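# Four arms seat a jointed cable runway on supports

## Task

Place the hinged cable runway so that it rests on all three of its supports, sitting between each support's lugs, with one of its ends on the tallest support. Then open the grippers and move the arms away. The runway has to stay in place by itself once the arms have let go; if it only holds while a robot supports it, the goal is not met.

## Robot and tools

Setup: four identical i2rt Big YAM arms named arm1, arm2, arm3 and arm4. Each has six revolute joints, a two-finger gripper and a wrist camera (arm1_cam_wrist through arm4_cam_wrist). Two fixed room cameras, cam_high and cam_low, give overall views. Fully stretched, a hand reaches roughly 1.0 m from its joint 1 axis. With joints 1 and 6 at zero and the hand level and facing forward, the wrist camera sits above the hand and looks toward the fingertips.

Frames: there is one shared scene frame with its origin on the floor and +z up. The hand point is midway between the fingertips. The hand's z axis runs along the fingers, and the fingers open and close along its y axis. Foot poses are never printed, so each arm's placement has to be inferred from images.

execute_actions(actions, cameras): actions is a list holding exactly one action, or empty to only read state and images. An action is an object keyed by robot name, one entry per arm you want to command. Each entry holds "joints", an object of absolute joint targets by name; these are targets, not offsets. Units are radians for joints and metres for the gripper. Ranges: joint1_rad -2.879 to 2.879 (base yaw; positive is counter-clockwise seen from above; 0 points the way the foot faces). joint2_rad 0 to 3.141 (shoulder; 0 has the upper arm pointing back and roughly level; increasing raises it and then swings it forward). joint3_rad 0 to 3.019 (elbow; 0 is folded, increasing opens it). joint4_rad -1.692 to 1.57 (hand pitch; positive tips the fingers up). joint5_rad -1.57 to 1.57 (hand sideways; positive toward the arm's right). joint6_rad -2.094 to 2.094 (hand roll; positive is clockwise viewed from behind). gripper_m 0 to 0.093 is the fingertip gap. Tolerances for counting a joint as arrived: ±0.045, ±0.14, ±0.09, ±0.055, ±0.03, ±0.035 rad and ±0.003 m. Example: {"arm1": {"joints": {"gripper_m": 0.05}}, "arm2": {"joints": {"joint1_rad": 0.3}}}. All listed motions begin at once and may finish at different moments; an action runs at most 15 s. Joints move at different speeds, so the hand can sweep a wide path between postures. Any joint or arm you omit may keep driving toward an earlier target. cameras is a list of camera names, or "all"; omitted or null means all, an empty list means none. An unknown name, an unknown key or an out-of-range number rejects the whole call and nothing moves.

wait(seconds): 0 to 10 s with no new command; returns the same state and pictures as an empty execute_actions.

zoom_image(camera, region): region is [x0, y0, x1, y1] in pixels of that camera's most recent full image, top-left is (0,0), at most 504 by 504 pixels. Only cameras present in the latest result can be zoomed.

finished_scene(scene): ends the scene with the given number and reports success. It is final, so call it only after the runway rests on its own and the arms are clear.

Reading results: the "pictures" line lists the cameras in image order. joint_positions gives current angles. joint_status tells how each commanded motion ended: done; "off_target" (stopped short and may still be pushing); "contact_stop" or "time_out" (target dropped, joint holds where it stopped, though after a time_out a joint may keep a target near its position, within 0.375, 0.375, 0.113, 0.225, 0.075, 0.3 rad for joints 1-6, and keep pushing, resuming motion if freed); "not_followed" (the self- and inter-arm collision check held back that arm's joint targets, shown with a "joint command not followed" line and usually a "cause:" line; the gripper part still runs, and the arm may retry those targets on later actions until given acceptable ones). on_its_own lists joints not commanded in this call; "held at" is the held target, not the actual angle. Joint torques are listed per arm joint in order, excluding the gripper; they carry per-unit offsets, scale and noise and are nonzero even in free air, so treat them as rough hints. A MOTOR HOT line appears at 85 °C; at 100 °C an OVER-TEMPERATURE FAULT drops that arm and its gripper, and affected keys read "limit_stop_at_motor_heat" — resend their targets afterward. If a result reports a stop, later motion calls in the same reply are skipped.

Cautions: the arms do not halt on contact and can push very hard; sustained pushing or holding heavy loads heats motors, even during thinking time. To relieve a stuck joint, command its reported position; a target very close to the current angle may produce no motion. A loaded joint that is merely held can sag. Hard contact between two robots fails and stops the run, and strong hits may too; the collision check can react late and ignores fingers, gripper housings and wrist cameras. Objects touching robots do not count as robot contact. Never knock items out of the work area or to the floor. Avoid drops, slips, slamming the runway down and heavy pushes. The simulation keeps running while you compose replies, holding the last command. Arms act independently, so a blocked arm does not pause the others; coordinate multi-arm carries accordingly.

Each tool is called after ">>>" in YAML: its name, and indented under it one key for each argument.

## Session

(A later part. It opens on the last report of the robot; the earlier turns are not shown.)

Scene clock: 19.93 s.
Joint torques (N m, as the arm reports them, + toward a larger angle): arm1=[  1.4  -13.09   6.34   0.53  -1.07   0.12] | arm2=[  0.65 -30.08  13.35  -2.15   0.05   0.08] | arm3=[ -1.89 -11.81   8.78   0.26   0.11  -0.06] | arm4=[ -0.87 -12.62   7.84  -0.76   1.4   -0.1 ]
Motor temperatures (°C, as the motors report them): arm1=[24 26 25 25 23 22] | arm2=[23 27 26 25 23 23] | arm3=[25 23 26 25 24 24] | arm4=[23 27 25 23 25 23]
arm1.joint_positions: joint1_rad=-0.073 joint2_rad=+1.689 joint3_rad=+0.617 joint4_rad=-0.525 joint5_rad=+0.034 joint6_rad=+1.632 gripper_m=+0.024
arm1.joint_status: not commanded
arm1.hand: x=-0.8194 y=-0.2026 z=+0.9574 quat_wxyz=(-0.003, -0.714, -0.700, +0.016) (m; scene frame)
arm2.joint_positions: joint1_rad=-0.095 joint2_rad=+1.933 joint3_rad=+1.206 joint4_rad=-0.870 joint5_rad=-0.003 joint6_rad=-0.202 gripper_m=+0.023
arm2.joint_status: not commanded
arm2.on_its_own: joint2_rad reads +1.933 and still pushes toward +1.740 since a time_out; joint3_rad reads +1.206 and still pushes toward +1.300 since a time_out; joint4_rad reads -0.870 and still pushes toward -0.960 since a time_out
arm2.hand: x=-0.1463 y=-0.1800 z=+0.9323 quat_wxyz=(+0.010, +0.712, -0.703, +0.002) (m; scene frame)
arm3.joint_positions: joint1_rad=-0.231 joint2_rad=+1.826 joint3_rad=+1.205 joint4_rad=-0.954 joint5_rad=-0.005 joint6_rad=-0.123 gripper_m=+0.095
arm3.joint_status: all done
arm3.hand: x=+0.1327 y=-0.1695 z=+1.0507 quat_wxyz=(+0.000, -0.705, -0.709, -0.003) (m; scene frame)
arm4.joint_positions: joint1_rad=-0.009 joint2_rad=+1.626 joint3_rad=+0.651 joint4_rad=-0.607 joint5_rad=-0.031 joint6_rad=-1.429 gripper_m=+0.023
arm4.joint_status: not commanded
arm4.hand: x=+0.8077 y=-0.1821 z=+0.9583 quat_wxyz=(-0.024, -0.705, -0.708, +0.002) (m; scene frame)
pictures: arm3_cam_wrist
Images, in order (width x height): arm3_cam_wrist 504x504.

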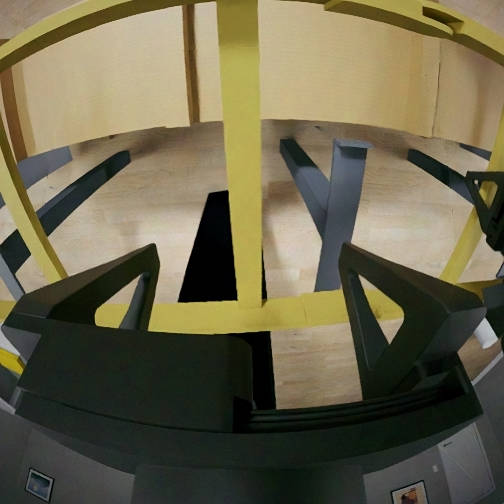

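Centred.

>>> execute_actions:
  actions:
    - {"arm3":{"joints":{"joint2_rad":2.06,"joint3_rad":1.17,"joint4_rad":-0.667}}}
  cameras: []

>>> execute_actions:
  actions:
    - {"arm3":{"joints":{"gripper_m":0}}}
  cameras: ["arm3_cam_wrist"]

Scene clock: 21.10 s.
Joint torques (N m, as the arm reports them, + toward a larger angle): arm1=[  1.34 -13.05   6.35   0.51  -1.08   0.12] | arm2=[  0.55 -29.96  13.35  -2.2    0.05   0.09] | arm3=[ -1.9  -14.26   6.8    0.7    0.1   -0.05] | arm4=[ -0.84 -12.64   7.8   -0.79   1.4   -0.1 ]
Motor temperatures (°C, as the motors report them): arm1=[24 26 25 25 23 22] | arm2=[23 27 26 25 23 23] | arm3=[25 23 26 25 24 24] | arm4=[23 27 26 23 25 23]
arm1.joint_positions: joint1_rad=-0.073 joint2_rad=+1.689 joint3_rad=+0.617 joint4_rad=-0.525 joint5_rad=+0.034 joint6_rad=+1.632 gripper_m=+0.024
arm1.joint_status: not commanded
arm1.hand: x=-0.8194 y=-0.2026 z=+0.9574 quat_wxyz=(-0.003, -0.714, -0.700, +0.016) (m; scene frame)
arm2.joint_positions: joint1_rad=-0.095 joint2_rad=+1.933 joint3_rad=+1.206 joint4_rad=-0.870 joint5_rad=-0.003 joint6_rad=-0.202 gripper_m=+0.023
arm2.joint_status: not commanded
arm2.on_its_own: joint2_rad reads +1.933 and still pushes toward +1.740 since a time_out; joint3_rad reads +1.206 and still pushes toward +1.300 since a time_out; joint4_rad reads -0.870 and still pushes toward -0.960 since a time_out
arm2.hand: x=-0.1463 y=-0.1800 z=+0.9323 quat_wxyz=(+0.010, +0.712, -0.703, +0.002) (m; scene frame)
arm3.joint_positions: joint1_rad=-0.231 joint2_rad=+2.072 joint3_rad=+1.160 joint4_rad=-0.681 joint5_rad=-0.005 joint6_rad=-0.123 gripper_m=+0.095
arm3.joint_status: all done
arm3.hand: x=+0.1326 y=-0.1685 z=+0.9213 quat_wxyz=(+0.006, -0.705, -0.709, -0.010) (m; scene frame)
arm4.joint_positions: joint1_rad=-0.009 joint2_rad=+1.626 joint3_rad=+0.651 joint4_rad=-0.607 joint5_rad=-0.031 joint6_rad=-1.429 gripper_m=+0.023
arm4.joint_status: not commanded
arm4.hand: x=+0.8077 y=-0.1821 z=+0.9583 quat_wxyz=(-0.024, -0.705, -0.708, +0.002) (m; scene frame)
pictures: none
No camera images: the call's "cameras" was empty. Leave "cameras" out to get every camera's image.

Scene clock: 21.83 s.
Joint torques (N m, as the arm reports them, + toward a larger angle): arm1=[  1.34 -13.14   6.31   0.52  -1.06   0.12] | arm2=[  0.61 -29.89  13.33  -2.2    0.07   0.09] | arm3=[ -2.19 -14.2    6.87   0.69   0.2    0.19] | arm4=[ -0.97 -12.6    7.84  -0.88   1.39  -0.12]
Motor temperatures (°C, as the motors report them): arm1=[24 26 25 25 23 22] | arm2=[23 27 27 25 23 23] | arm3=[25 23 26 25 24 24] | arm4=[23 27 26 23 25 23]
arm1.joint_positions: joint1_rad=-0.073 joint2_rad=+1.689 joint3_rad=+0.617 joint4_rad=-0.525 joint5_rad=+0.034 joint6_rad=+1.632 gripper_m=+0.024
arm1.joint_status: not commanded
arm1.hand: x=-0.8195 y=-0.2026 z=+0.9574 quat_wxyz=(-0.003, -0.714, -0.700, +0.016) (m; scene frame)
arm2.joint_positions: joint1_rad=-0.095 joint2_rad=+1.933 joint3_rad=+1.206 joint4_rad=-0.870 joint5_rad=-0.003 joint6_rad=-0.202 gripper_m=+0.023
arm2.joint_status: not commanded
arm2.on_its_own: joint2_rad reads +1.933 and still pushes toward +1.740 since a time_out; joint3_rad reads +1.206 and still pushes toward +1.300 since a time_out; joint4_rad reads -0.870 and still pushes toward -0.960 since a time_out
arm2.hand: x=-0.1463 y=-0.1799 z=+0.9323 quat_wxyz=(+0.010, +0.711, -0.703, +0.002) (m; scene frame)
arm3.joint_positions: joint1_rad=-0.228 joint2_rad=+2.072 joint3_rad=+1.160 joint4_rad=-0.680 joint5_rad=-0.008 joint6_rad=-0.144 gripper_m=+0.023
arm3.joint_status: gripper_m off_target (ended at +0.023, target +0.000)
arm3.hand: x=+0.1344 y=-0.1688 z=+0.9213 quat_wxyz=(+0.004, -0.697, -0.717, -0.011) (m; scene frame)
arm4.joint_positions: joint1_rad=-0.009 joint2_rad=+1.626 joint3_rad=+0.651 joint4_rad=-0.607 joint5_rad=-0.031 joint6_rad=-1.429 gripper_m=+0.023
arm4.joint_status: not commanded
arm4.hand: x=+0.8077 y=-0.1821 z=+0.9583 quat_wxyz=(-0.024, -0.706, -0.708, +0.002) (m; scene frame)
pictures: arm3_cam_wrist
Images, in order (width x height): arm3_cam_wrist 504x504.

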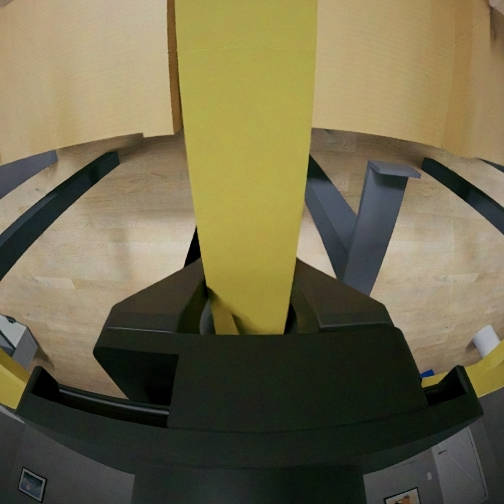

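>>> execute_actions:
  actions:
    - {"arm1":{"joints":{"joint1_rad":0.45,"joint2_rad":1.75,"joint3_rad":0.8,"joint4_rad":-0.593,"joint6_rad":2.09}},"arm2":{"joints":{"joint1_rad":-0.035,"joint2_rad":2.25,"joint3_rad":2.1,"joint4_rad":-1.26,"joint6_rad":-0.14}},"arm3":{"joints":{"joint1_rad":-0.312,"joint2_rad":1.64,"joint3_rad":0.62,"joint4_rad":-0.472,"joint6_rad":-0.21}},"arm4":{"joints":{"joint1_rad":-0.535,"joint2_rad":1.63,"joint3_rad":0.775,"joint4_rad":-0.653,"joint6_rad":-1.98}}}

Scene clock: 24.90 s.
Joint torques (N m, as the arm reports them, + toward a larger angle): arm1=[  0.9  -15.44   8.24  -0.5   -0.05  -0.14] | arm2=[  0.08 -27.94  16.36   0.78  -0.42   0.09] | arm3=[ -1.74 -14.16   5.53  -0.73  -0.34   0.23] | arm4=[  1.07 -12.5    9.43  -0.66  -0.43   0.06]
Motor temperatures (°C, as the motors report them): arm1=[24 26 25 25 23 22] | arm2=[23 28 28 25 23 23] | arm3=[25 24 26 25 24 24] | arm4=[23 27 26 23 25 23]
arm1.joint_positions: joint1_rad=+0.432 joint2_rad=+1.791 joint3_rad=+0.765 joint4_rad=-0.577 joint5_rad=+0.004 joint6_rad=+2.100 gripper_m=+0.024
arm1.joint_status: all done
arm1.hand: x=-0.8207 y=-0.0227 z=+0.9544 quat_wxyz=(+0.003, -0.701, -0.713, +0.011) (m; scene frame)
arm2.joint_positions: joint1_rad=-0.038 joint2_rad=+2.325 joint3_rad=+1.970 joint4_rad=-1.255 joint5_rad=+0.008 joint6_rad=-0.151 gripper_m=+0.023
arm2.joint_status: joint3_rad time_out (moved +0.764 of +0.894); the others done
arm2.on_its_own: joint3_rad reads +1.970 and still pushes toward +2.083 since a time_out
arm2.hand: x=-0.1484 y=+0.0030 z=+0.9540 quat_wxyz=(+0.012, +0.714, -0.700, +0.012) (m; scene frame)
arm3.joint_positions: joint1_rad=-0.306 joint2_rad=+1.734 joint3_rad=+0.607 joint4_rad=-0.455 joint5_rad=+0.007 joint6_rad=-0.226 gripper_m=+0.023
arm3.joint_status: all done
arm3.hand: x=+0.1287 y=+0.0145 z=+0.9417 quat_wxyz=(+0.007, -0.695, -0.719, -0.002) (m; scene frame)
arm4.joint_positions: joint1_rad=-0.554 joint2_rad=+1.680 joint3_rad=+0.729 joint4_rad=-0.631 joint5_rad=+0.007 joint6_rad=-1.979 gripper_m=+0.023
arm4.joint_status: all done
arm4.hand: x=+0.8043 y=+0.0072 z=+0.9566 quat_wxyz=(-0.012, -0.704, -0.710, -0.008) (m; scene frame)
pictures: arm1_cam_wrist, arm2_cam_wrist, arm3_cam_wrist, arm4_cam_wrist, cam_high, cam_low
Images, in order (width x height): arm1_cam_wrist 504x504, arm2_cam_wrist 504x504, arm3_cam_wrist 504x504, arm4_cam_wrist 504x504, cam_high 896x504, cam_low 896x504.

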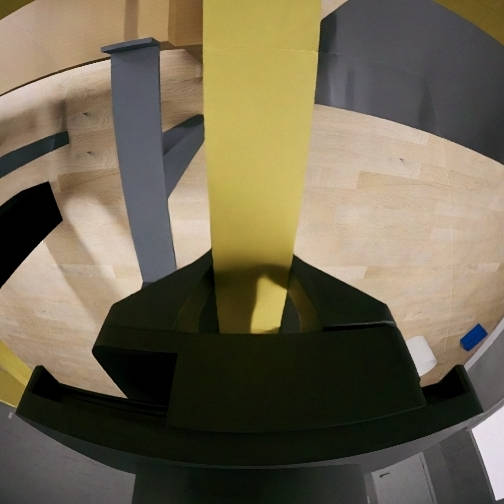

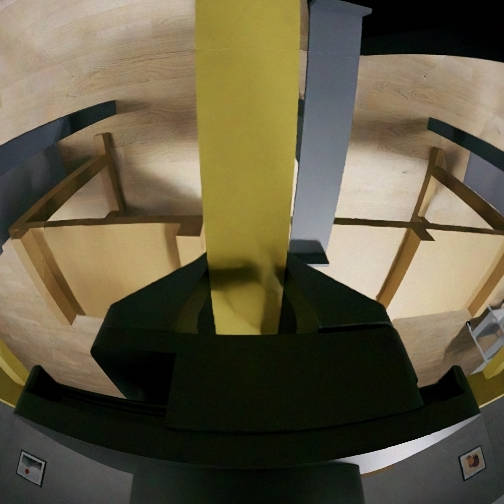

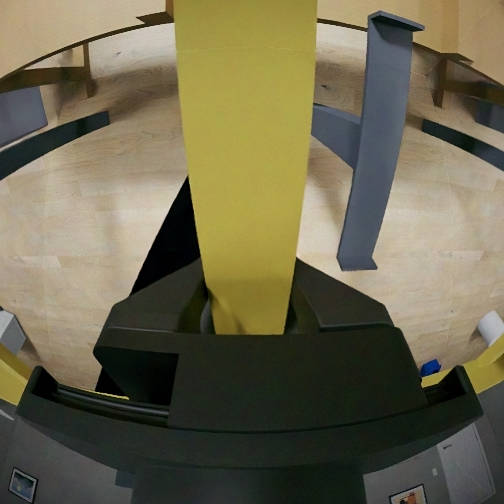

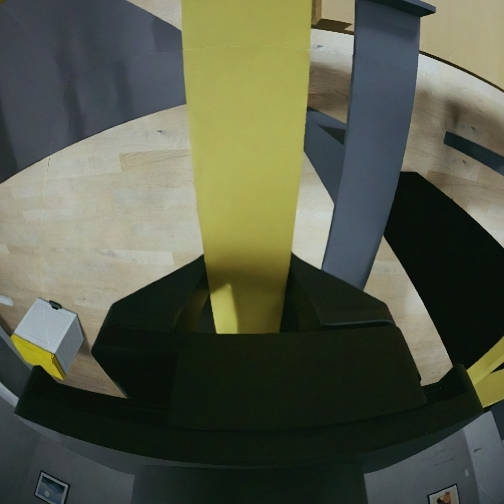

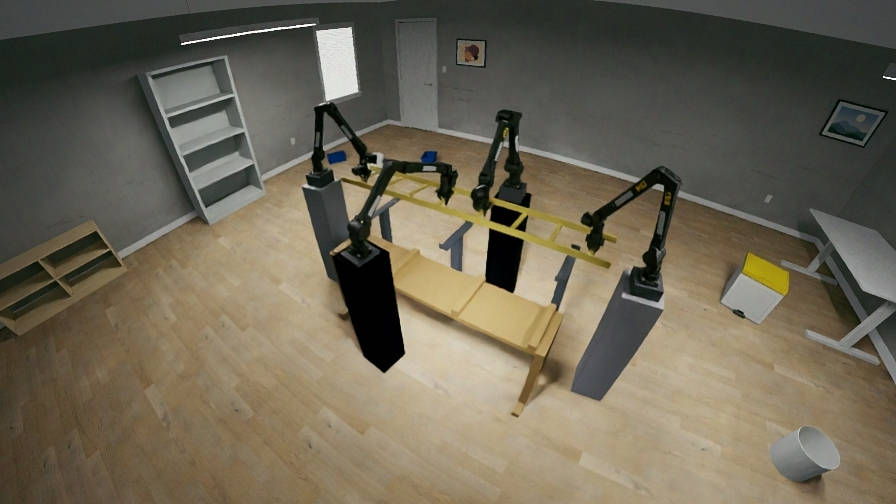

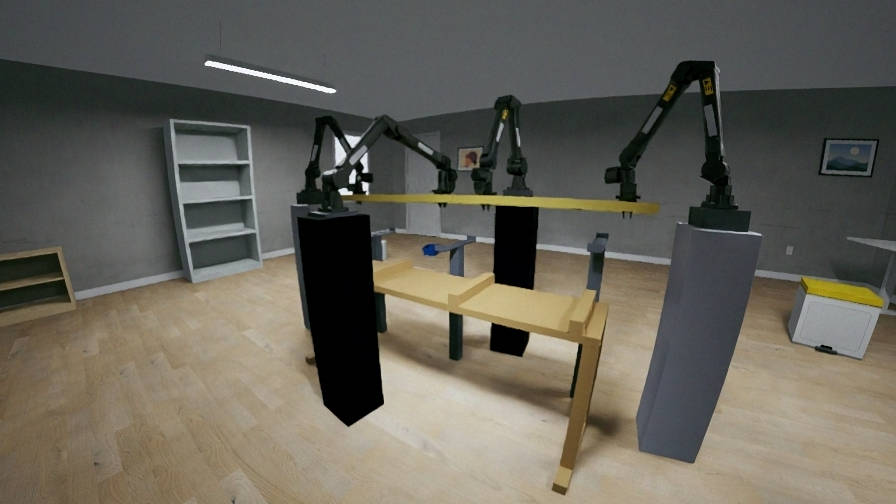

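>>> execute_actions:
  actions:
    - {"arm1":{"joints":{"joint1_rad":0.46,"joint2_rad":1.98,"joint3_rad":0.81,"joint4_rad":-0.35}},"arm2":{"joints":{"joint2_rad":2.34,"joint3_rad":2.06,"joint4_rad":-1.1}},"arm3":{"joints":{"joint2_rad":1.9,"joint3_rad":0.635,"joint4_rad":-0.202}},"arm4":{"joints":{"joint2_rad":1.83,"joint3_rad":0.77,"joint4_rad":-0.44}}}
  cameras: []

>>> execute_actions:
  actions:
    - {"arm1":{"joints":{"joint1_rad":0.47,"joint2_rad":2.13,"joint3_rad":0.855,"joint4_rad":-0.215}},"arm2":{"joints":{"joint2_rad":2.4,"joint3_rad":2.03,"joint4_rad":-1.016}},"arm3":{"joints":{"joint2_rad":2.07,"joint3_rad":0.67,"joint4_rad":-0.058}},"arm4":{"joints":{"joint1_rad":-0.52,"joint2_rad":1.92,"joint3_rad":0.775,"joint4_rad":-0.337}}}

Scene clock: 26.10 s.
Joint torques (N m, as the arm reports them, + toward a larger angle): arm1=[  1.44 -18.44   5.25  -0.13   0.25  -0.14] | arm2=[ -0.4  -30.55  14.11   2.78  -0.59   0.07] | arm3=[ -1.37 -15.27   4.3   -0.26  -0.21   0.24] | arm4=[  1.31 -14.28   7.03  -0.05  -0.57   0.06]
Motor temperatures (°C, as the motors report them): arm1=[24 26 25 25 23 22] | arm2=[23 28 29 25 23 23] | arm3=[25 24 26 25 24 24] | arm4=[23 27 26 23 25 23]
arm1.joint_positions: joint1_rad=+0.438 joint2_rad=+2.046 joint3_rad=+0.784 joint4_rad=-0.343 joint5_rad=-0.005 joint6_rad=+2.100 gripper_m=+0.024
arm1.joint_status: all done
arm1.hand: x=-0.8196 y=-0.0174 z=+0.8682 quat_wxyz=(+0.007, -0.699, -0.715, +0.010) (m; scene frame)
arm2.joint_positions: joint1_rad=-0.037 joint2_rad=+2.439 joint3_rad=+1.970 joint4_rad=-1.150 joint5_rad=+0.013 joint6_rad=-0.148 gripper_m=+0.023
arm2.joint_status: all done
arm2.hand: x=-0.1480 y=+0.0080 z=+0.8776 quat_wxyz=(+0.014, +0.713, -0.701, +0.016) (m; scene frame)
arm3.joint_positions: joint1_rad=-0.309 joint2_rad=+1.993 joint3_rad=+0.611 joint4_rad=-0.196 joint5_rad=+0.003 joint6_rad=-0.226 gripper_m=+0.023
arm3.joint_status: all done
arm3.hand: x=+0.1288 y=+0.0177 z=+0.8663 quat_wxyz=(+0.004, -0.696, -0.718, -0.002) (m; scene frame)
arm4.joint_positions: joint1_rad=-0.556 joint2_rad=+1.891 joint3_rad=+0.730 joint4_rad=-0.433 joint5_rad=+0.009 joint6_rad=-1.979 gripper_m=+0.023
arm4.joint_status: all done
arm4.hand: x=+0.8039 y=+0.0084 z=+0.8863 quat_wxyz=(-0.017, -0.704, -0.710, -0.012) (m; scene frame)
pictures: none
No camera images: the call's "cameras" was empty. Leave "cameras" out to get every camera's image.

Scene clock: 27.03 s.
Joint torques (N m, as the arm reports them, + toward a larger angle): arm1=[  1.59 -19.17   4.73   0.39   0.05  -0.14] | arm2=[  0.3  -30.86  12.55   2.54  -0.7    0.03] | arm3=[ -1.46 -15.92   2.8    0.63   0.07   0.23] | arm4=[  1.81 -14.84   6.15   0.42  -0.67  -0.03]
Motor temperatures (°C, as the motors report them): arm1=[24 26 25 25 23 22] | arm2=[23 28 29 25 23 23] | arm3=[25 24 26 25 24 24] | arm4=[23 27 26 23 25 23]
arm1.joint_positions: joint1_rad=+0.445 joint2_rad=+2.201 joint3_rad=+0.822 joint4_rad=-0.219 joint5_rad=+0.001 joint6_rad=+2.101 gripper_m=+0.024
arm1.joint_status: all done
arm1.hand: x=-0.8181 y=-0.0141 z=+0.8175 quat_wxyz=(+0.004, -0.696, -0.718, +0.008) (m; scene frame)
arm2.joint_positions: joint1_rad=-0.037 joint2_rad=+2.508 joint3_rad=+1.959 joint4_rad=-1.060 joint5_rad=+0.015 joint6_rad=-0.146 gripper_m=+0.023
arm2.joint_status: all done
arm2.hand: x=-0.1474 y=+0.0085 z=+0.8276 quat_wxyz=(+0.009, +0.712, -0.702, +0.014) (m; scene frame)
arm3.joint_positions: joint1_rad=-0.309 joint2_rad=+2.161 joint3_rad=+0.649 joint4_rad=-0.069 joint5_rad=-0.004 joint6_rad=-0.226 gripper_m=+0.023
arm3.joint_status: all done
arm3.hand: x=+0.1299 y=+0.0170 z=+0.8194 quat_wxyz=(+0.002, -0.696, -0.718, -0.005) (m; scene frame)
arm4.joint_positions: joint1_rad=-0.550 joint2_rad=+1.983 joint3_rad=+0.736 joint4_rad=-0.344 joint5_rad=+0.012 joint6_rad=-1.972 gripper_m=+0.023
arm4.joint_status: all done
arm4.hand: x=+0.8034 y=+0.0068 z=+0.8562 quat_wxyz=(-0.015, -0.705, -0.709, -0.012) (m; scene frame)
pictures: arm1_cam_wrist, arm2_cam_wrist, arm3_cam_wrist, arm4_cam_wrist, cam_high, cam_low
Images, in order (width x height): arm1_cam_wrist 504x504, arm2_cam_wrist 504x504, arm3_cam_wrist 504x504, arm4_cam_wrist 504x504, cam_high 896x504, cam_low 896x504.

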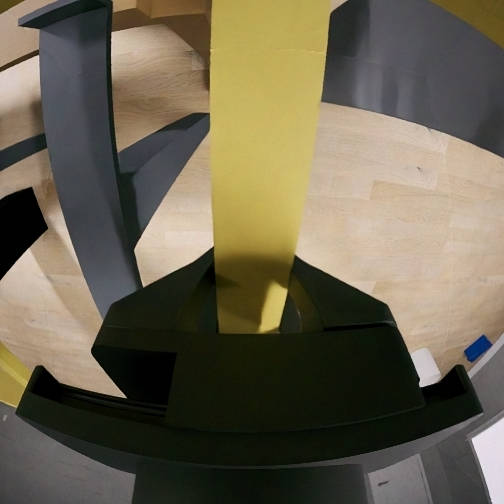

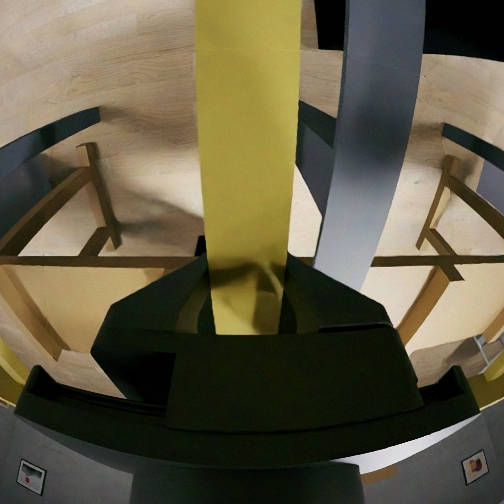

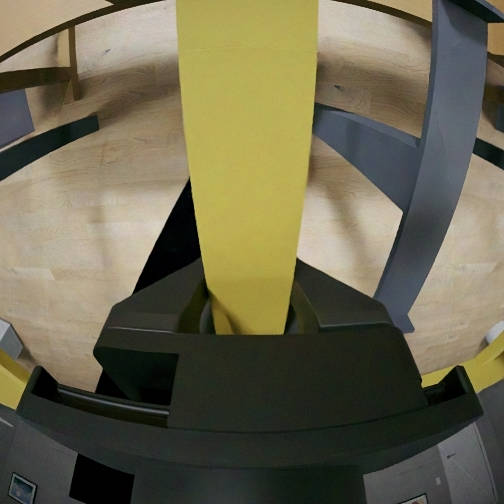

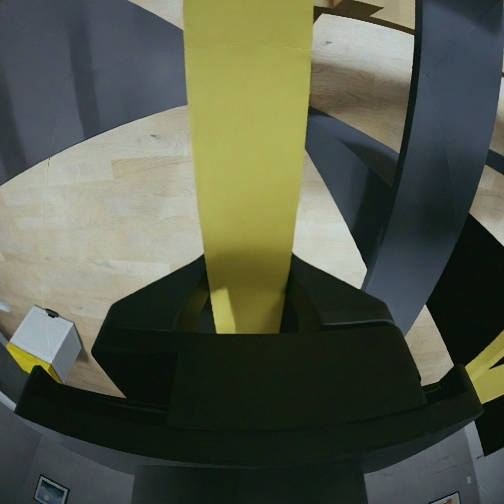

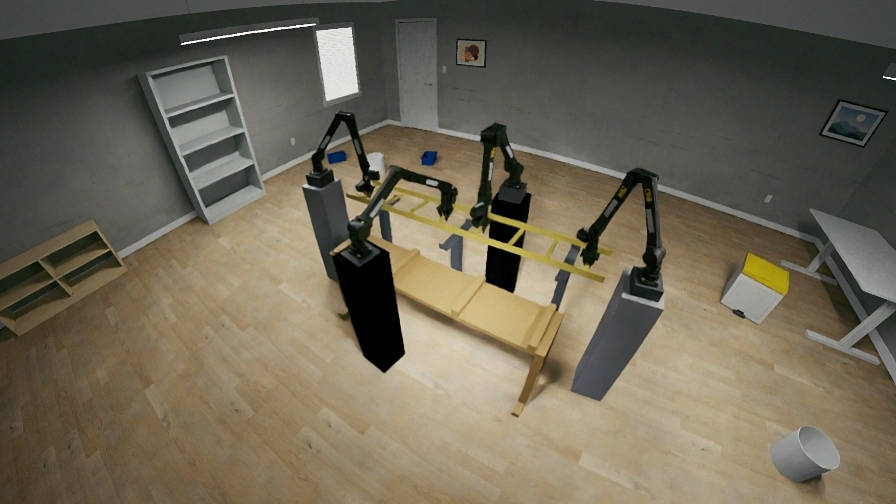

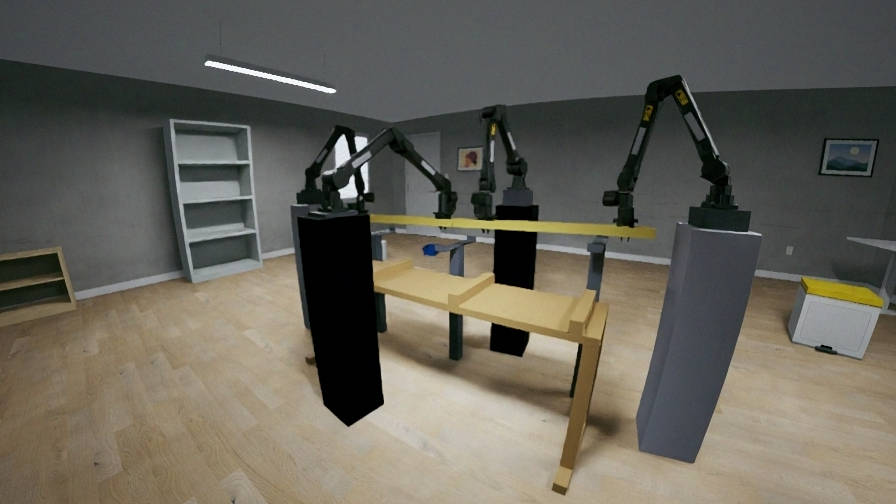

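>>> zoom_image:
  camera: "cam_high"
  region: [340,160,640,320]

>>> zoom_image:
  camera: "cam_low"
  region: [340,180,680,300]

Region (340, 160, 640, 320) of cam_high's 896x504 image, scaled by 1.680, with more detail than that image has; it fills the top 269 rows of this view, and the rest is white.

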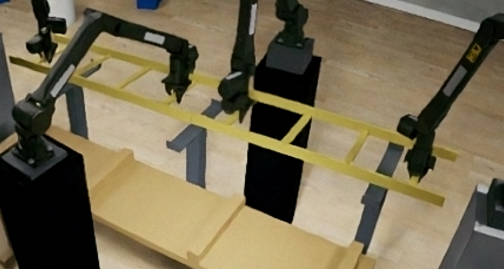

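Region (340, 180, 680, 300) of cam_low's 896x504 image, scaled by 1.482, with more detail than that image has; it fills the top 178 rows of this view, and the rest is white.

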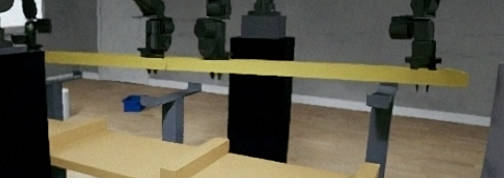

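>>> execute_actions:
  actions:
    - {"arm1":{"joints":{"joint2_rad":2.3,"joint3_rad":0.93,"joint4_rad":-0.105}},"arm2":{"joints":{"joint2_rad":2.48,"joint3_rad":2.05,"joint4_rad":-0.954}},"arm3":{"joints":{"joint2_rad":2.245,"joint3_rad":0.73,"joint4_rad":0.056}},"arm4":{"joints":{"joint2_rad":2.0,"joint3_rad":0.79,"joint4_rad":-0.27}}}
  cameras: ["cam_high","cam_low","arm1_cam_wrist","arm4_cam_wrist"]

>>> zoom_image:
  camera: "cam_high"
  region: [340,160,640,320]

>>> zoom_image:
  camera: "cam_low"
  region: [340,180,680,300]

Scene clock: 29.07 s.
Joint torques (N m, as the arm reports them, + toward a larger angle): arm1=[  1.3  -20.04   4.3    0.06   0.71  -0.14] | arm2=[  0.17 -31.39  13.67   0.58  -0.42   0.05] | arm3=[ -1.41 -15.23   1.94   2.43   0.49   0.23] | arm4=[  1.59 -11.42   7.17   1.72  -1.63  -0.13]
Motor temperatures (°C, as the motors report them): arm1=[24 26 25 25 23 22] | arm2=[23 29 29 25 23 23] | arm3=[25 24 26 25 24 24] | arm4=[23 28 26 23 25 23]
arm1.joint_positions: joint1_rad=+0.447 joint2_rad=+2.372 joint3_rad=+0.890 joint4_rad=-0.100 joint5_rad=-0.019 joint6_rad=+2.101 gripper_m=+0.024
arm1.joint_status: all done
arm1.hand: x=-0.8145 y=-0.0069 z=+0.7608 quat_wxyz=(+0.011, -0.696, -0.718, -0.002) (m; scene frame)
arm2.joint_positions: joint1_rad=-0.041 joint2_rad=+2.590 joint3_rad=+1.959 joint4_rad=-0.941 joint5_rad=+0.009 joint6_rad=-0.147 gripper_m=+0.023
arm2.joint_status: joint3_rad time_out (moved +0.000 of +0.091); the others done
arm2.on_its_own: joint3_rad reads +1.959 and still pushes toward +2.050 since a time_out
arm2.hand: x=-0.1455 y=+0.0131 z=+0.7725 quat_wxyz=(-0.004, +0.711, -0.703, +0.000) (m; scene frame)
arm3.joint_positions: joint1_rad=-0.309 joint2_rad=+2.321 joint3_rad=+0.708 joint4_rad=+0.007 joint5_rad=-0.016 joint6_rad=-0.225 gripper_m=+0.023
arm3.joint_status: all done
arm3.hand: x=+0.1327 y=+0.0211 z=+0.7730 quat_wxyz=(+0.004, -0.696, -0.717, -0.019) (m; scene frame)
arm4.joint_positions: joint1_rad=-0.544 joint2_rad=+2.009 joint3_rad=+0.736 joint4_rad=-0.311 joint5_rad=+0.031 joint6_rad=-1.963 gripper_m=+0.023
arm4.joint_status: all done
arm4.hand: x=+0.8036 y=+0.0081 z=+0.8474 quat_wxyz=(-0.008, -0.706, -0.708, -0.020) (m; scene frame)
pictures: arm1_cam_wrist, arm4_cam_wrist, cam_high, cam_low
Images, in order (width x height): arm1_cam_wrist 504x504, arm4_cam_wrist 504x504, cam_high 896x504, cam_low 896x504.

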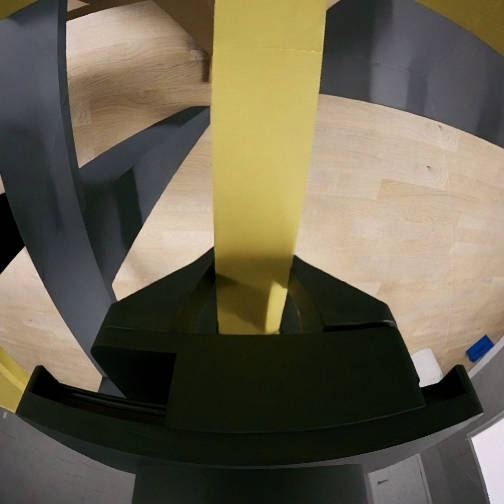

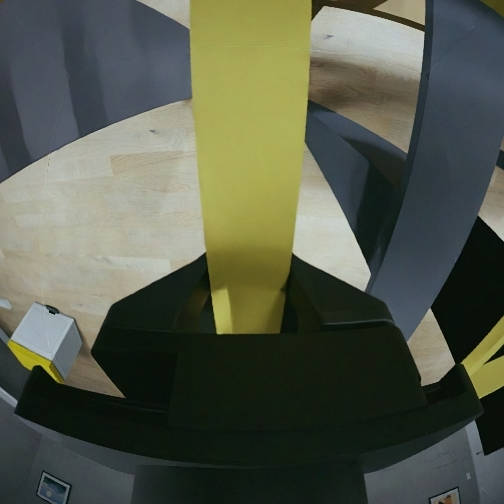

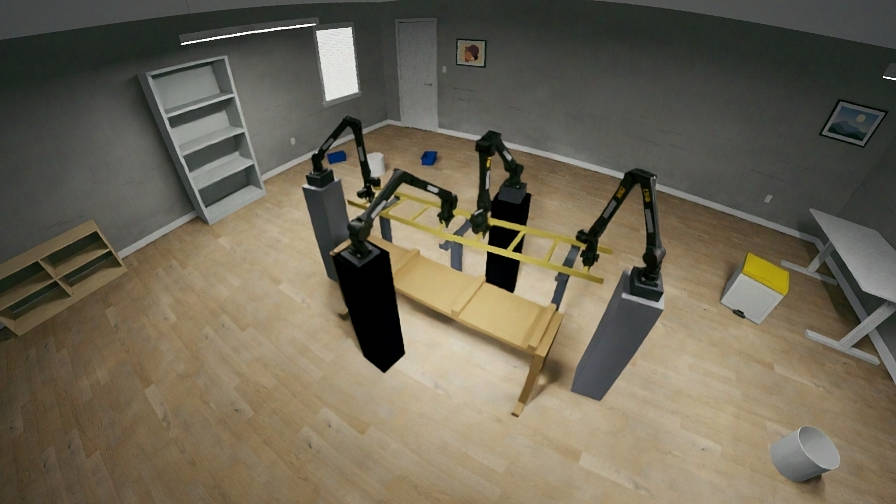

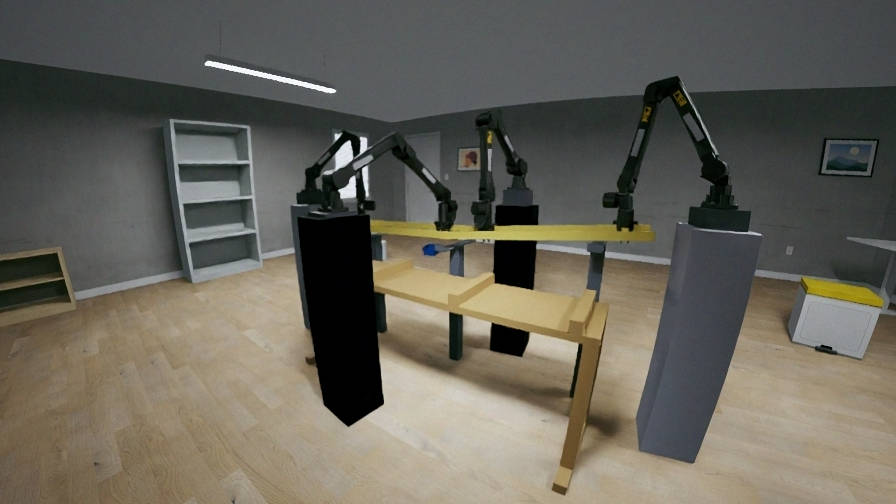

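Region (340, 160, 640, 320) of cam_high's 896x504 image, scaled by 1.680, with more detail than that image has; it fills the top 269 rows of this view, and the rest is white.

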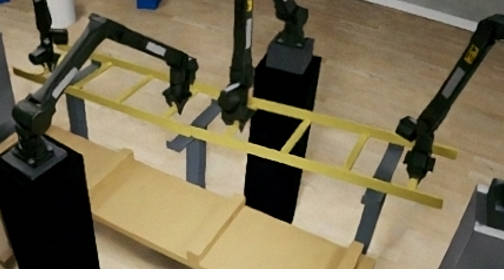

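Region (340, 180, 680, 300) of cam_low's 896x504 image, scaled by 1.482, with more detail than that image has; it fills the top 178 rows of this view, and the rest is white.

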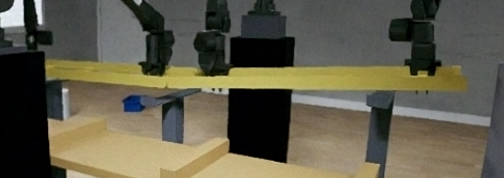

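>>> zoom_image:
  camera: "cam_low"
  region: [550,200,670,280]

>>> zoom_image:
  camera: "cam_high"
  region: [520,220,630,320]

>>> zoom_image:
  camera: "cam_high"
  region: [420,200,530,290]

Region (550, 200, 670, 280) of cam_low's 896x504 image, scaled by 4.200, with more detail than that image has.

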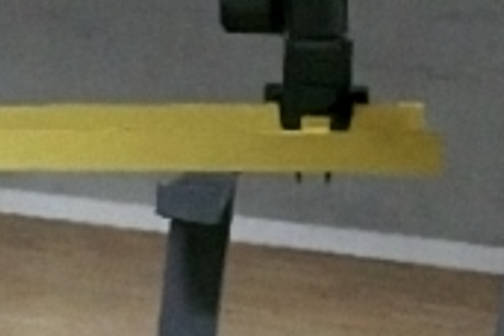

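Region (520, 220, 630, 320) of cam_high's 896x504 image, scaled by 4.582, with more detail than that image has; it fills the top 458 rows of this view, and the rest is white.

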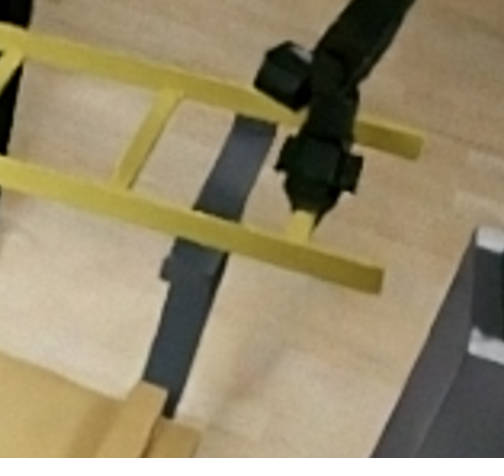

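Region (420, 200, 530, 290) of cam_high's 896x504 image, scaled by 4.582, with more detail than that image has; it fills the top 412 rows of this view, and the rest is white.

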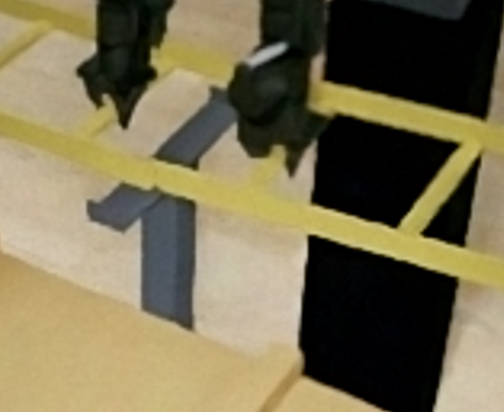

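>>> execute_actions:
  actions:
    - {"arm4":{"joints":{"joint2_rad":1.86,"joint3_rad":0.775,"joint4_rad":-0.4}},"arm3":{"joints":{"joint2_rad":2.12,"joint3_rad":0.69,"joint4_rad":-0.03}}}
  cameras: []

>>> execute_actions:
  actions:
    - {"arm4":{"joints":{"joint1_rad":-0.46,"joint6_rad":-1.92}},"arm3":{"joints":{"joint3_rad":0.73}}}
  cameras: ["cam_high","cam_low"]

>>> zoom_image:
  camera: "cam_high"
  region: [520,220,630,320]

>>> zoom_image:
  camera: "cam_low"
  region: [550,200,670,280]

Scene clock: 30.70 s.
Joint torques (N m, as the arm reports them, + toward a larger angle): arm1=[  1.13 -20.     4.25   0.09   0.34  -0.14] | arm2=[  0.2  -29.56  13.87   2.14  -0.81   0.03] | arm3=[ -1.57 -18.91   1.18  -0.33   0.81   0.19] | arm4=[  1.04 -15.62   6.35   0.45  -0.74  -0.16]
Motor temperatures (°C, as the motors report them): arm1=[24 27 25 25 23 22] | arm2=[23 29 30 25 23 23] | arm3=[25 24 25 25 24 24] | arm4=[23 28 26 23 26 23]
arm1.joint_positions: joint1_rad=+0.447 joint2_rad=+2.372 joint3_rad=+0.892 joint4_rad=-0.100 joint5_rad=-0.008 joint6_rad=+2.101 gripper_m=+0.024
arm1.joint_status: not commanded
arm1.hand: x=-0.8125 y=-0.0079 z=+0.7608 quat_wxyz=(+0.006, -0.696, -0.718, -0.002) (m; scene frame)
arm2.joint_positions: joint1_rad=-0.042 joint2_rad=+2.568 joint3_rad=+1.959 joint4_rad=-0.983 joint5_rad=+0.018 joint6_rad=-0.145 gripper_m=+0.023
arm2.joint_status: not commanded
arm2.on_its_own: joint3_rad reads +1.959 and still pushes toward +2.050 since a time_out
arm2.hand: x=-0.1436 y=+0.0095 z=+0.7873 quat_wxyz=(+0.001, +0.710, -0.704, +0.010) (m; scene frame)
arm3.joint_positions: joint1_rad=-0.307 joint2_rad=+2.252 joint3_rad=+0.681 joint4_rad=-0.022 joint5_rad=-0.025 joint6_rad=-0.221 gripper_m=+0.023
arm3.joint_status: all done
arm3.hand: x=+0.1342 y=+0.0177 z=+0.7935 quat_wxyz=(-0.004, -0.697, -0.717, -0.016) (m; scene frame)
arm4.joint_positions: joint1_rad=-0.543 joint2_rad=+1.939 joint3_rad=+0.738 joint4_rad=-0.408 joint5_rad=+0.014 joint6_rad=-1.960 gripper_m=+0.023
arm4.joint_status: all done
arm4.hand: x=+0.8044 y=+0.0040 z=+0.8714 quat_wxyz=(-0.023, -0.706, -0.707, -0.017) (m; scene frame)
pictures: none
No camera images: the call's "cameras" was empty. Leave "cameras" out to get every camera's image.

Scene clock: 31.40 s.
Joint torques (N m, as the arm reports them, + toward a larger angle): arm1=[  1.34 -19.92   4.15   0.09   0.68  -0.14] | arm2=[  0.41 -29.59  13.73   2.68  -0.82  -0.06] | arm3=[ -1.59 -19.37   3.41  -0.04   0.88   0.08] | arm4=[  2.84 -15.52   6.66   0.61  -0.7   -0.03]
Motor temperatures (°C, as the motors report them): arm1=[24 27 25 25 23 22] | arm2=[23 29 30 25 23 23] | arm3=[25 24 25 25 24 24] | arm4=[23 28 26 23 26 23]
arm1.joint_positions: joint1_rad=+0.448 joint2_rad=+2.372 joint3_rad=+0.892 joint4_rad=-0.101 joint5_rad=-0.018 joint6_rad=+2.101 gripper_m=+0.025
arm1.joint_status: not commanded
arm1.hand: x=-0.8137 y=-0.0063 z=+0.7608 quat_wxyz=(+0.011, -0.696, -0.718, -0.003) (m; scene frame)
arm2.joint_positions: joint1_rad=-0.041 joint2_rad=+2.568 joint3_rad=+1.959 joint4_rad=-1.004 joint5_rad=+0.018 joint6_rad=-0.134 gripper_m=+0.023
arm2.joint_status: not commanded
arm2.on_its_own: joint3_rad reads +1.959 and still pushes toward +2.050 since a time_out
arm2.hand: x=-0.1448 y=+0.0045 z=+0.7875 quat_wxyz=(+0.009, +0.706, -0.707, +0.016) (m; scene frame)
arm3.joint_positions: joint1_rad=-0.307 joint2_rad=+2.252 joint3_rad=+0.698 joint4_rad=-0.028 joint5_rad=-0.027 joint6_rad=-0.212 gripper_m=+0.023
arm3.joint_status: all done
arm3.hand: x=+0.1327 y=+0.0088 z=+0.7936 quat_wxyz=(-0.007, -0.701, -0.713, -0.012) (m; scene frame)
arm4.joint_positions: joint1_rad=-0.502 joint2_rad=+1.939 joint3_rad=+0.734 joint4_rad=-0.412 joint5_rad=+0.012 joint6_rad=-1.909 gripper_m=+0.023
arm4.joint_status: all done
arm4.hand: x=+0.8025 y=-0.0107 z=+0.8709 quat_wxyz=(-0.027, -0.710, -0.704, -0.019) (m; scene frame)
pictures: cam_high, cam_low
Images, in order (width x height): cam_high 896x504, cam_low 896x504.

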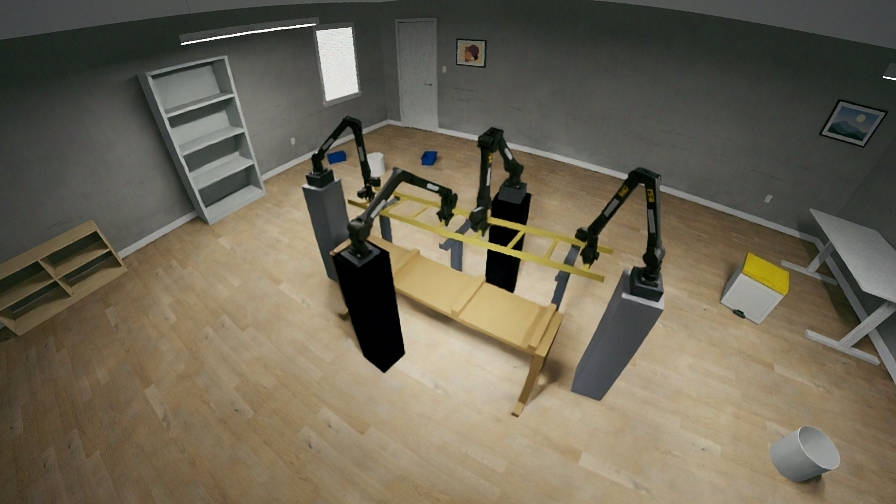

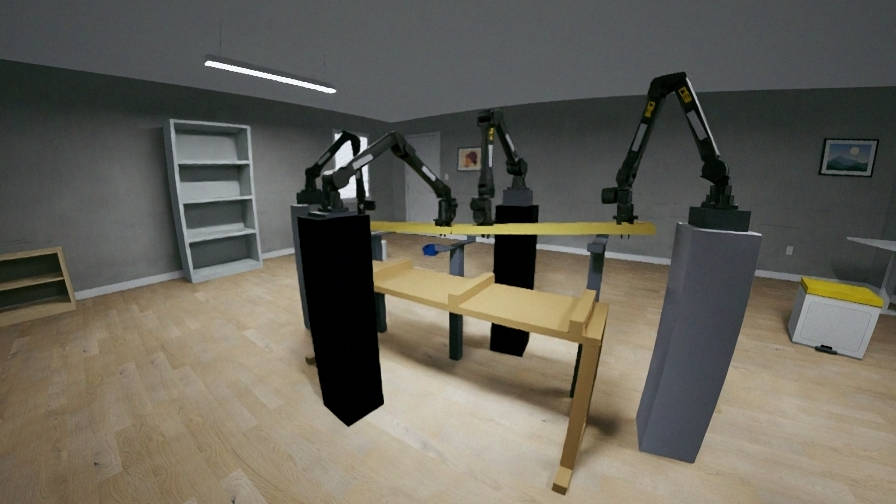

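Region (520, 220, 630, 320) of cam_high's 896x504 image, scaled by 4.582, with more detail than that image has; it fills the top 458 rows of this view, and the rest is white.

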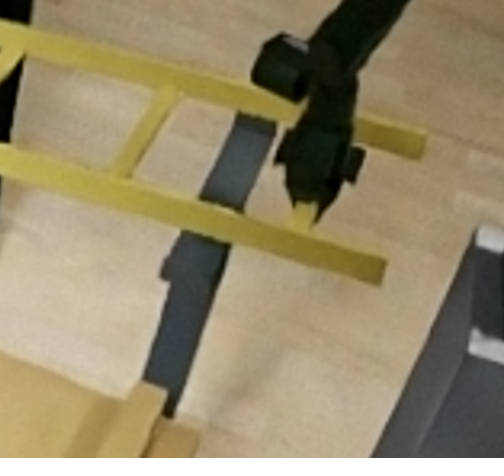

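Region (550, 200, 670, 280) of cam_low's 896x504 image, scaled by 4.200, with more detail than that image has.

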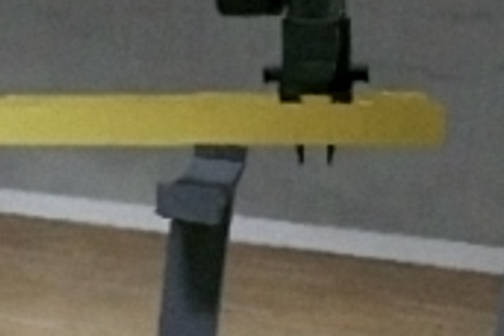

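Lower arm4 again.

>>> execute_actions:
  actions:
    - {"arm4":{"joints":{"joint2_rad":2.03,"joint3_rad":0.8,"joint4_rad":-0.26}},"arm3":{"joints":{"joint2_rad":2.2}}}
  cameras: ["cam_high","cam_low"]

>>> zoom_image:
  camera: "cam_high"
  region: [520,220,630,320]

>>> zoom_image:
  camera: "cam_low"
  region: [550,200,670,280]

Scene clock: 32.40 s.
Joint torques (N m, as the arm reports them, + toward a larger angle): arm1=[  1.35 -20.15   4.16   0.33   0.73  -0.14] | arm2=[  0.23 -29.98  13.75   2.56  -0.74  -0.06] | arm3=[ -1.76 -15.94   1.61  -0.08   0.34   0.05] | arm4=[  2.82 -14.72   6.35   0.51  -0.56  -0.06]
Motor temperatures (°C, as the motors report them): arm1=[24 27 25 25 23 22] | arm2=[23 29 30 25 23 23] | arm3=[25 24 25 25 24 24] | arm4=[23 28 26 23 25 23]
arm1.joint_positions: joint1_rad=+0.448 joint2_rad=+2.372 joint3_rad=+0.892 joint4_rad=-0.106 joint5_rad=-0.019 joint6_rad=+2.101 gripper_m=+0.025
arm1.joint_status: not commanded
arm1.hand: x=-0.8148 y=-0.0068 z=+0.7608 quat_wxyz=(+0.012, -0.696, -0.718, -0.001) (m; scene frame)
arm2.joint_positions: joint1_rad=-0.040 joint2_rad=+2.569 joint3_rad=+1.959 joint4_rad=-1.000 joint5_rad=+0.016 joint6_rad=-0.134 gripper_m=+0.023
arm2.joint_status: not commanded
arm2.on_its_own: joint3_rad reads +1.959 and still pushes toward +2.050 since a time_out
arm2.hand: x=-0.1460 y=+0.0053 z=+0.7869 quat_wxyz=(+0.009, +0.707, -0.707, +0.015) (m; scene frame)
arm3.joint_positions: joint1_rad=-0.305 joint2_rad=+2.286 joint3_rad=+0.716 joint4_rad=-0.028 joint5_rad=-0.012 joint6_rad=-0.208 gripper_m=+0.023
arm3.joint_status: all done
arm3.hand: x=+0.1310 y=+0.0104 z=+0.7835 quat_wxyz=(+0.003, -0.701, -0.713, -0.014) (m; scene frame)
arm4.joint_positions: joint1_rad=-0.501 joint2_rad=+2.086 joint3_rad=+0.746 joint4_rad=-0.271 joint5_rad=+0.009 joint6_rad=-1.908 gripper_m=+0.023
arm4.joint_status: all done
arm4.hand: x=+0.8039 y=-0.0122 z=+0.8232 quat_wxyz=(-0.024, -0.710, -0.704, -0.016) (m; scene frame)
pictures: cam_high, cam_low
Images, in order (width x height): cam_high 896x504, cam_low 896x504.

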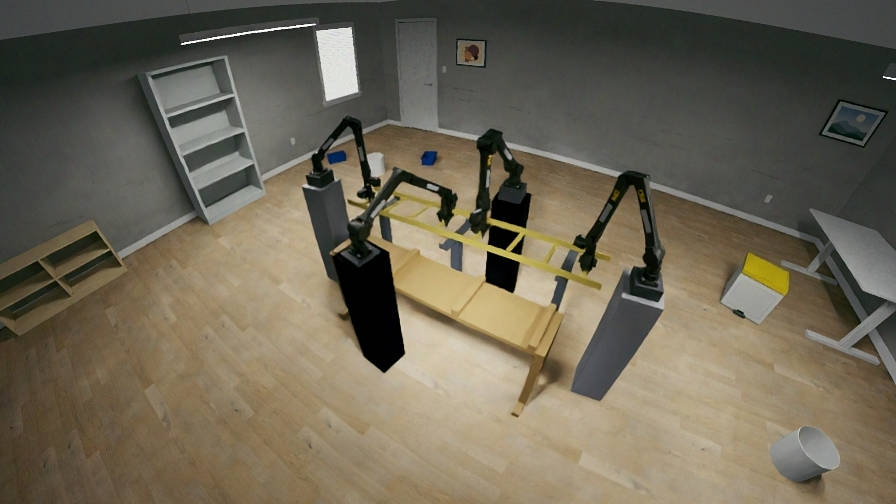

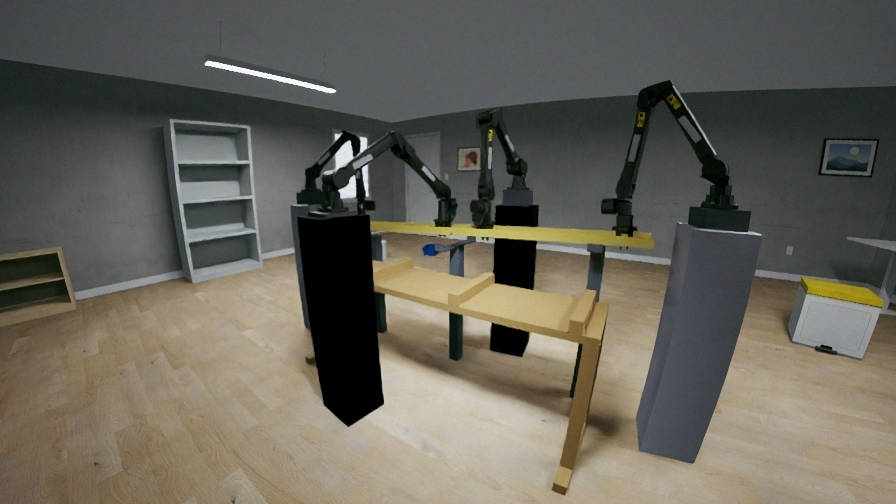

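Region (520, 220, 630, 320) of cam_high's 896x504 image, scaled by 4.582, with more detail than that image has; it fills the top 458 rows of this view, and the rest is white.

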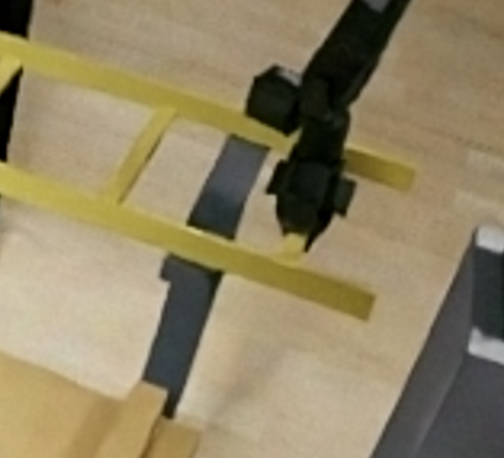

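Region (550, 200, 670, 280) of cam_low's 896x504 image, scaled by 4.200, with more detail than that image has.

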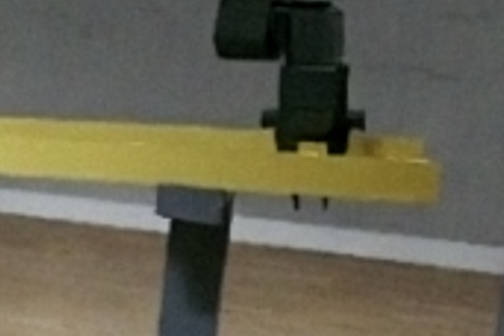

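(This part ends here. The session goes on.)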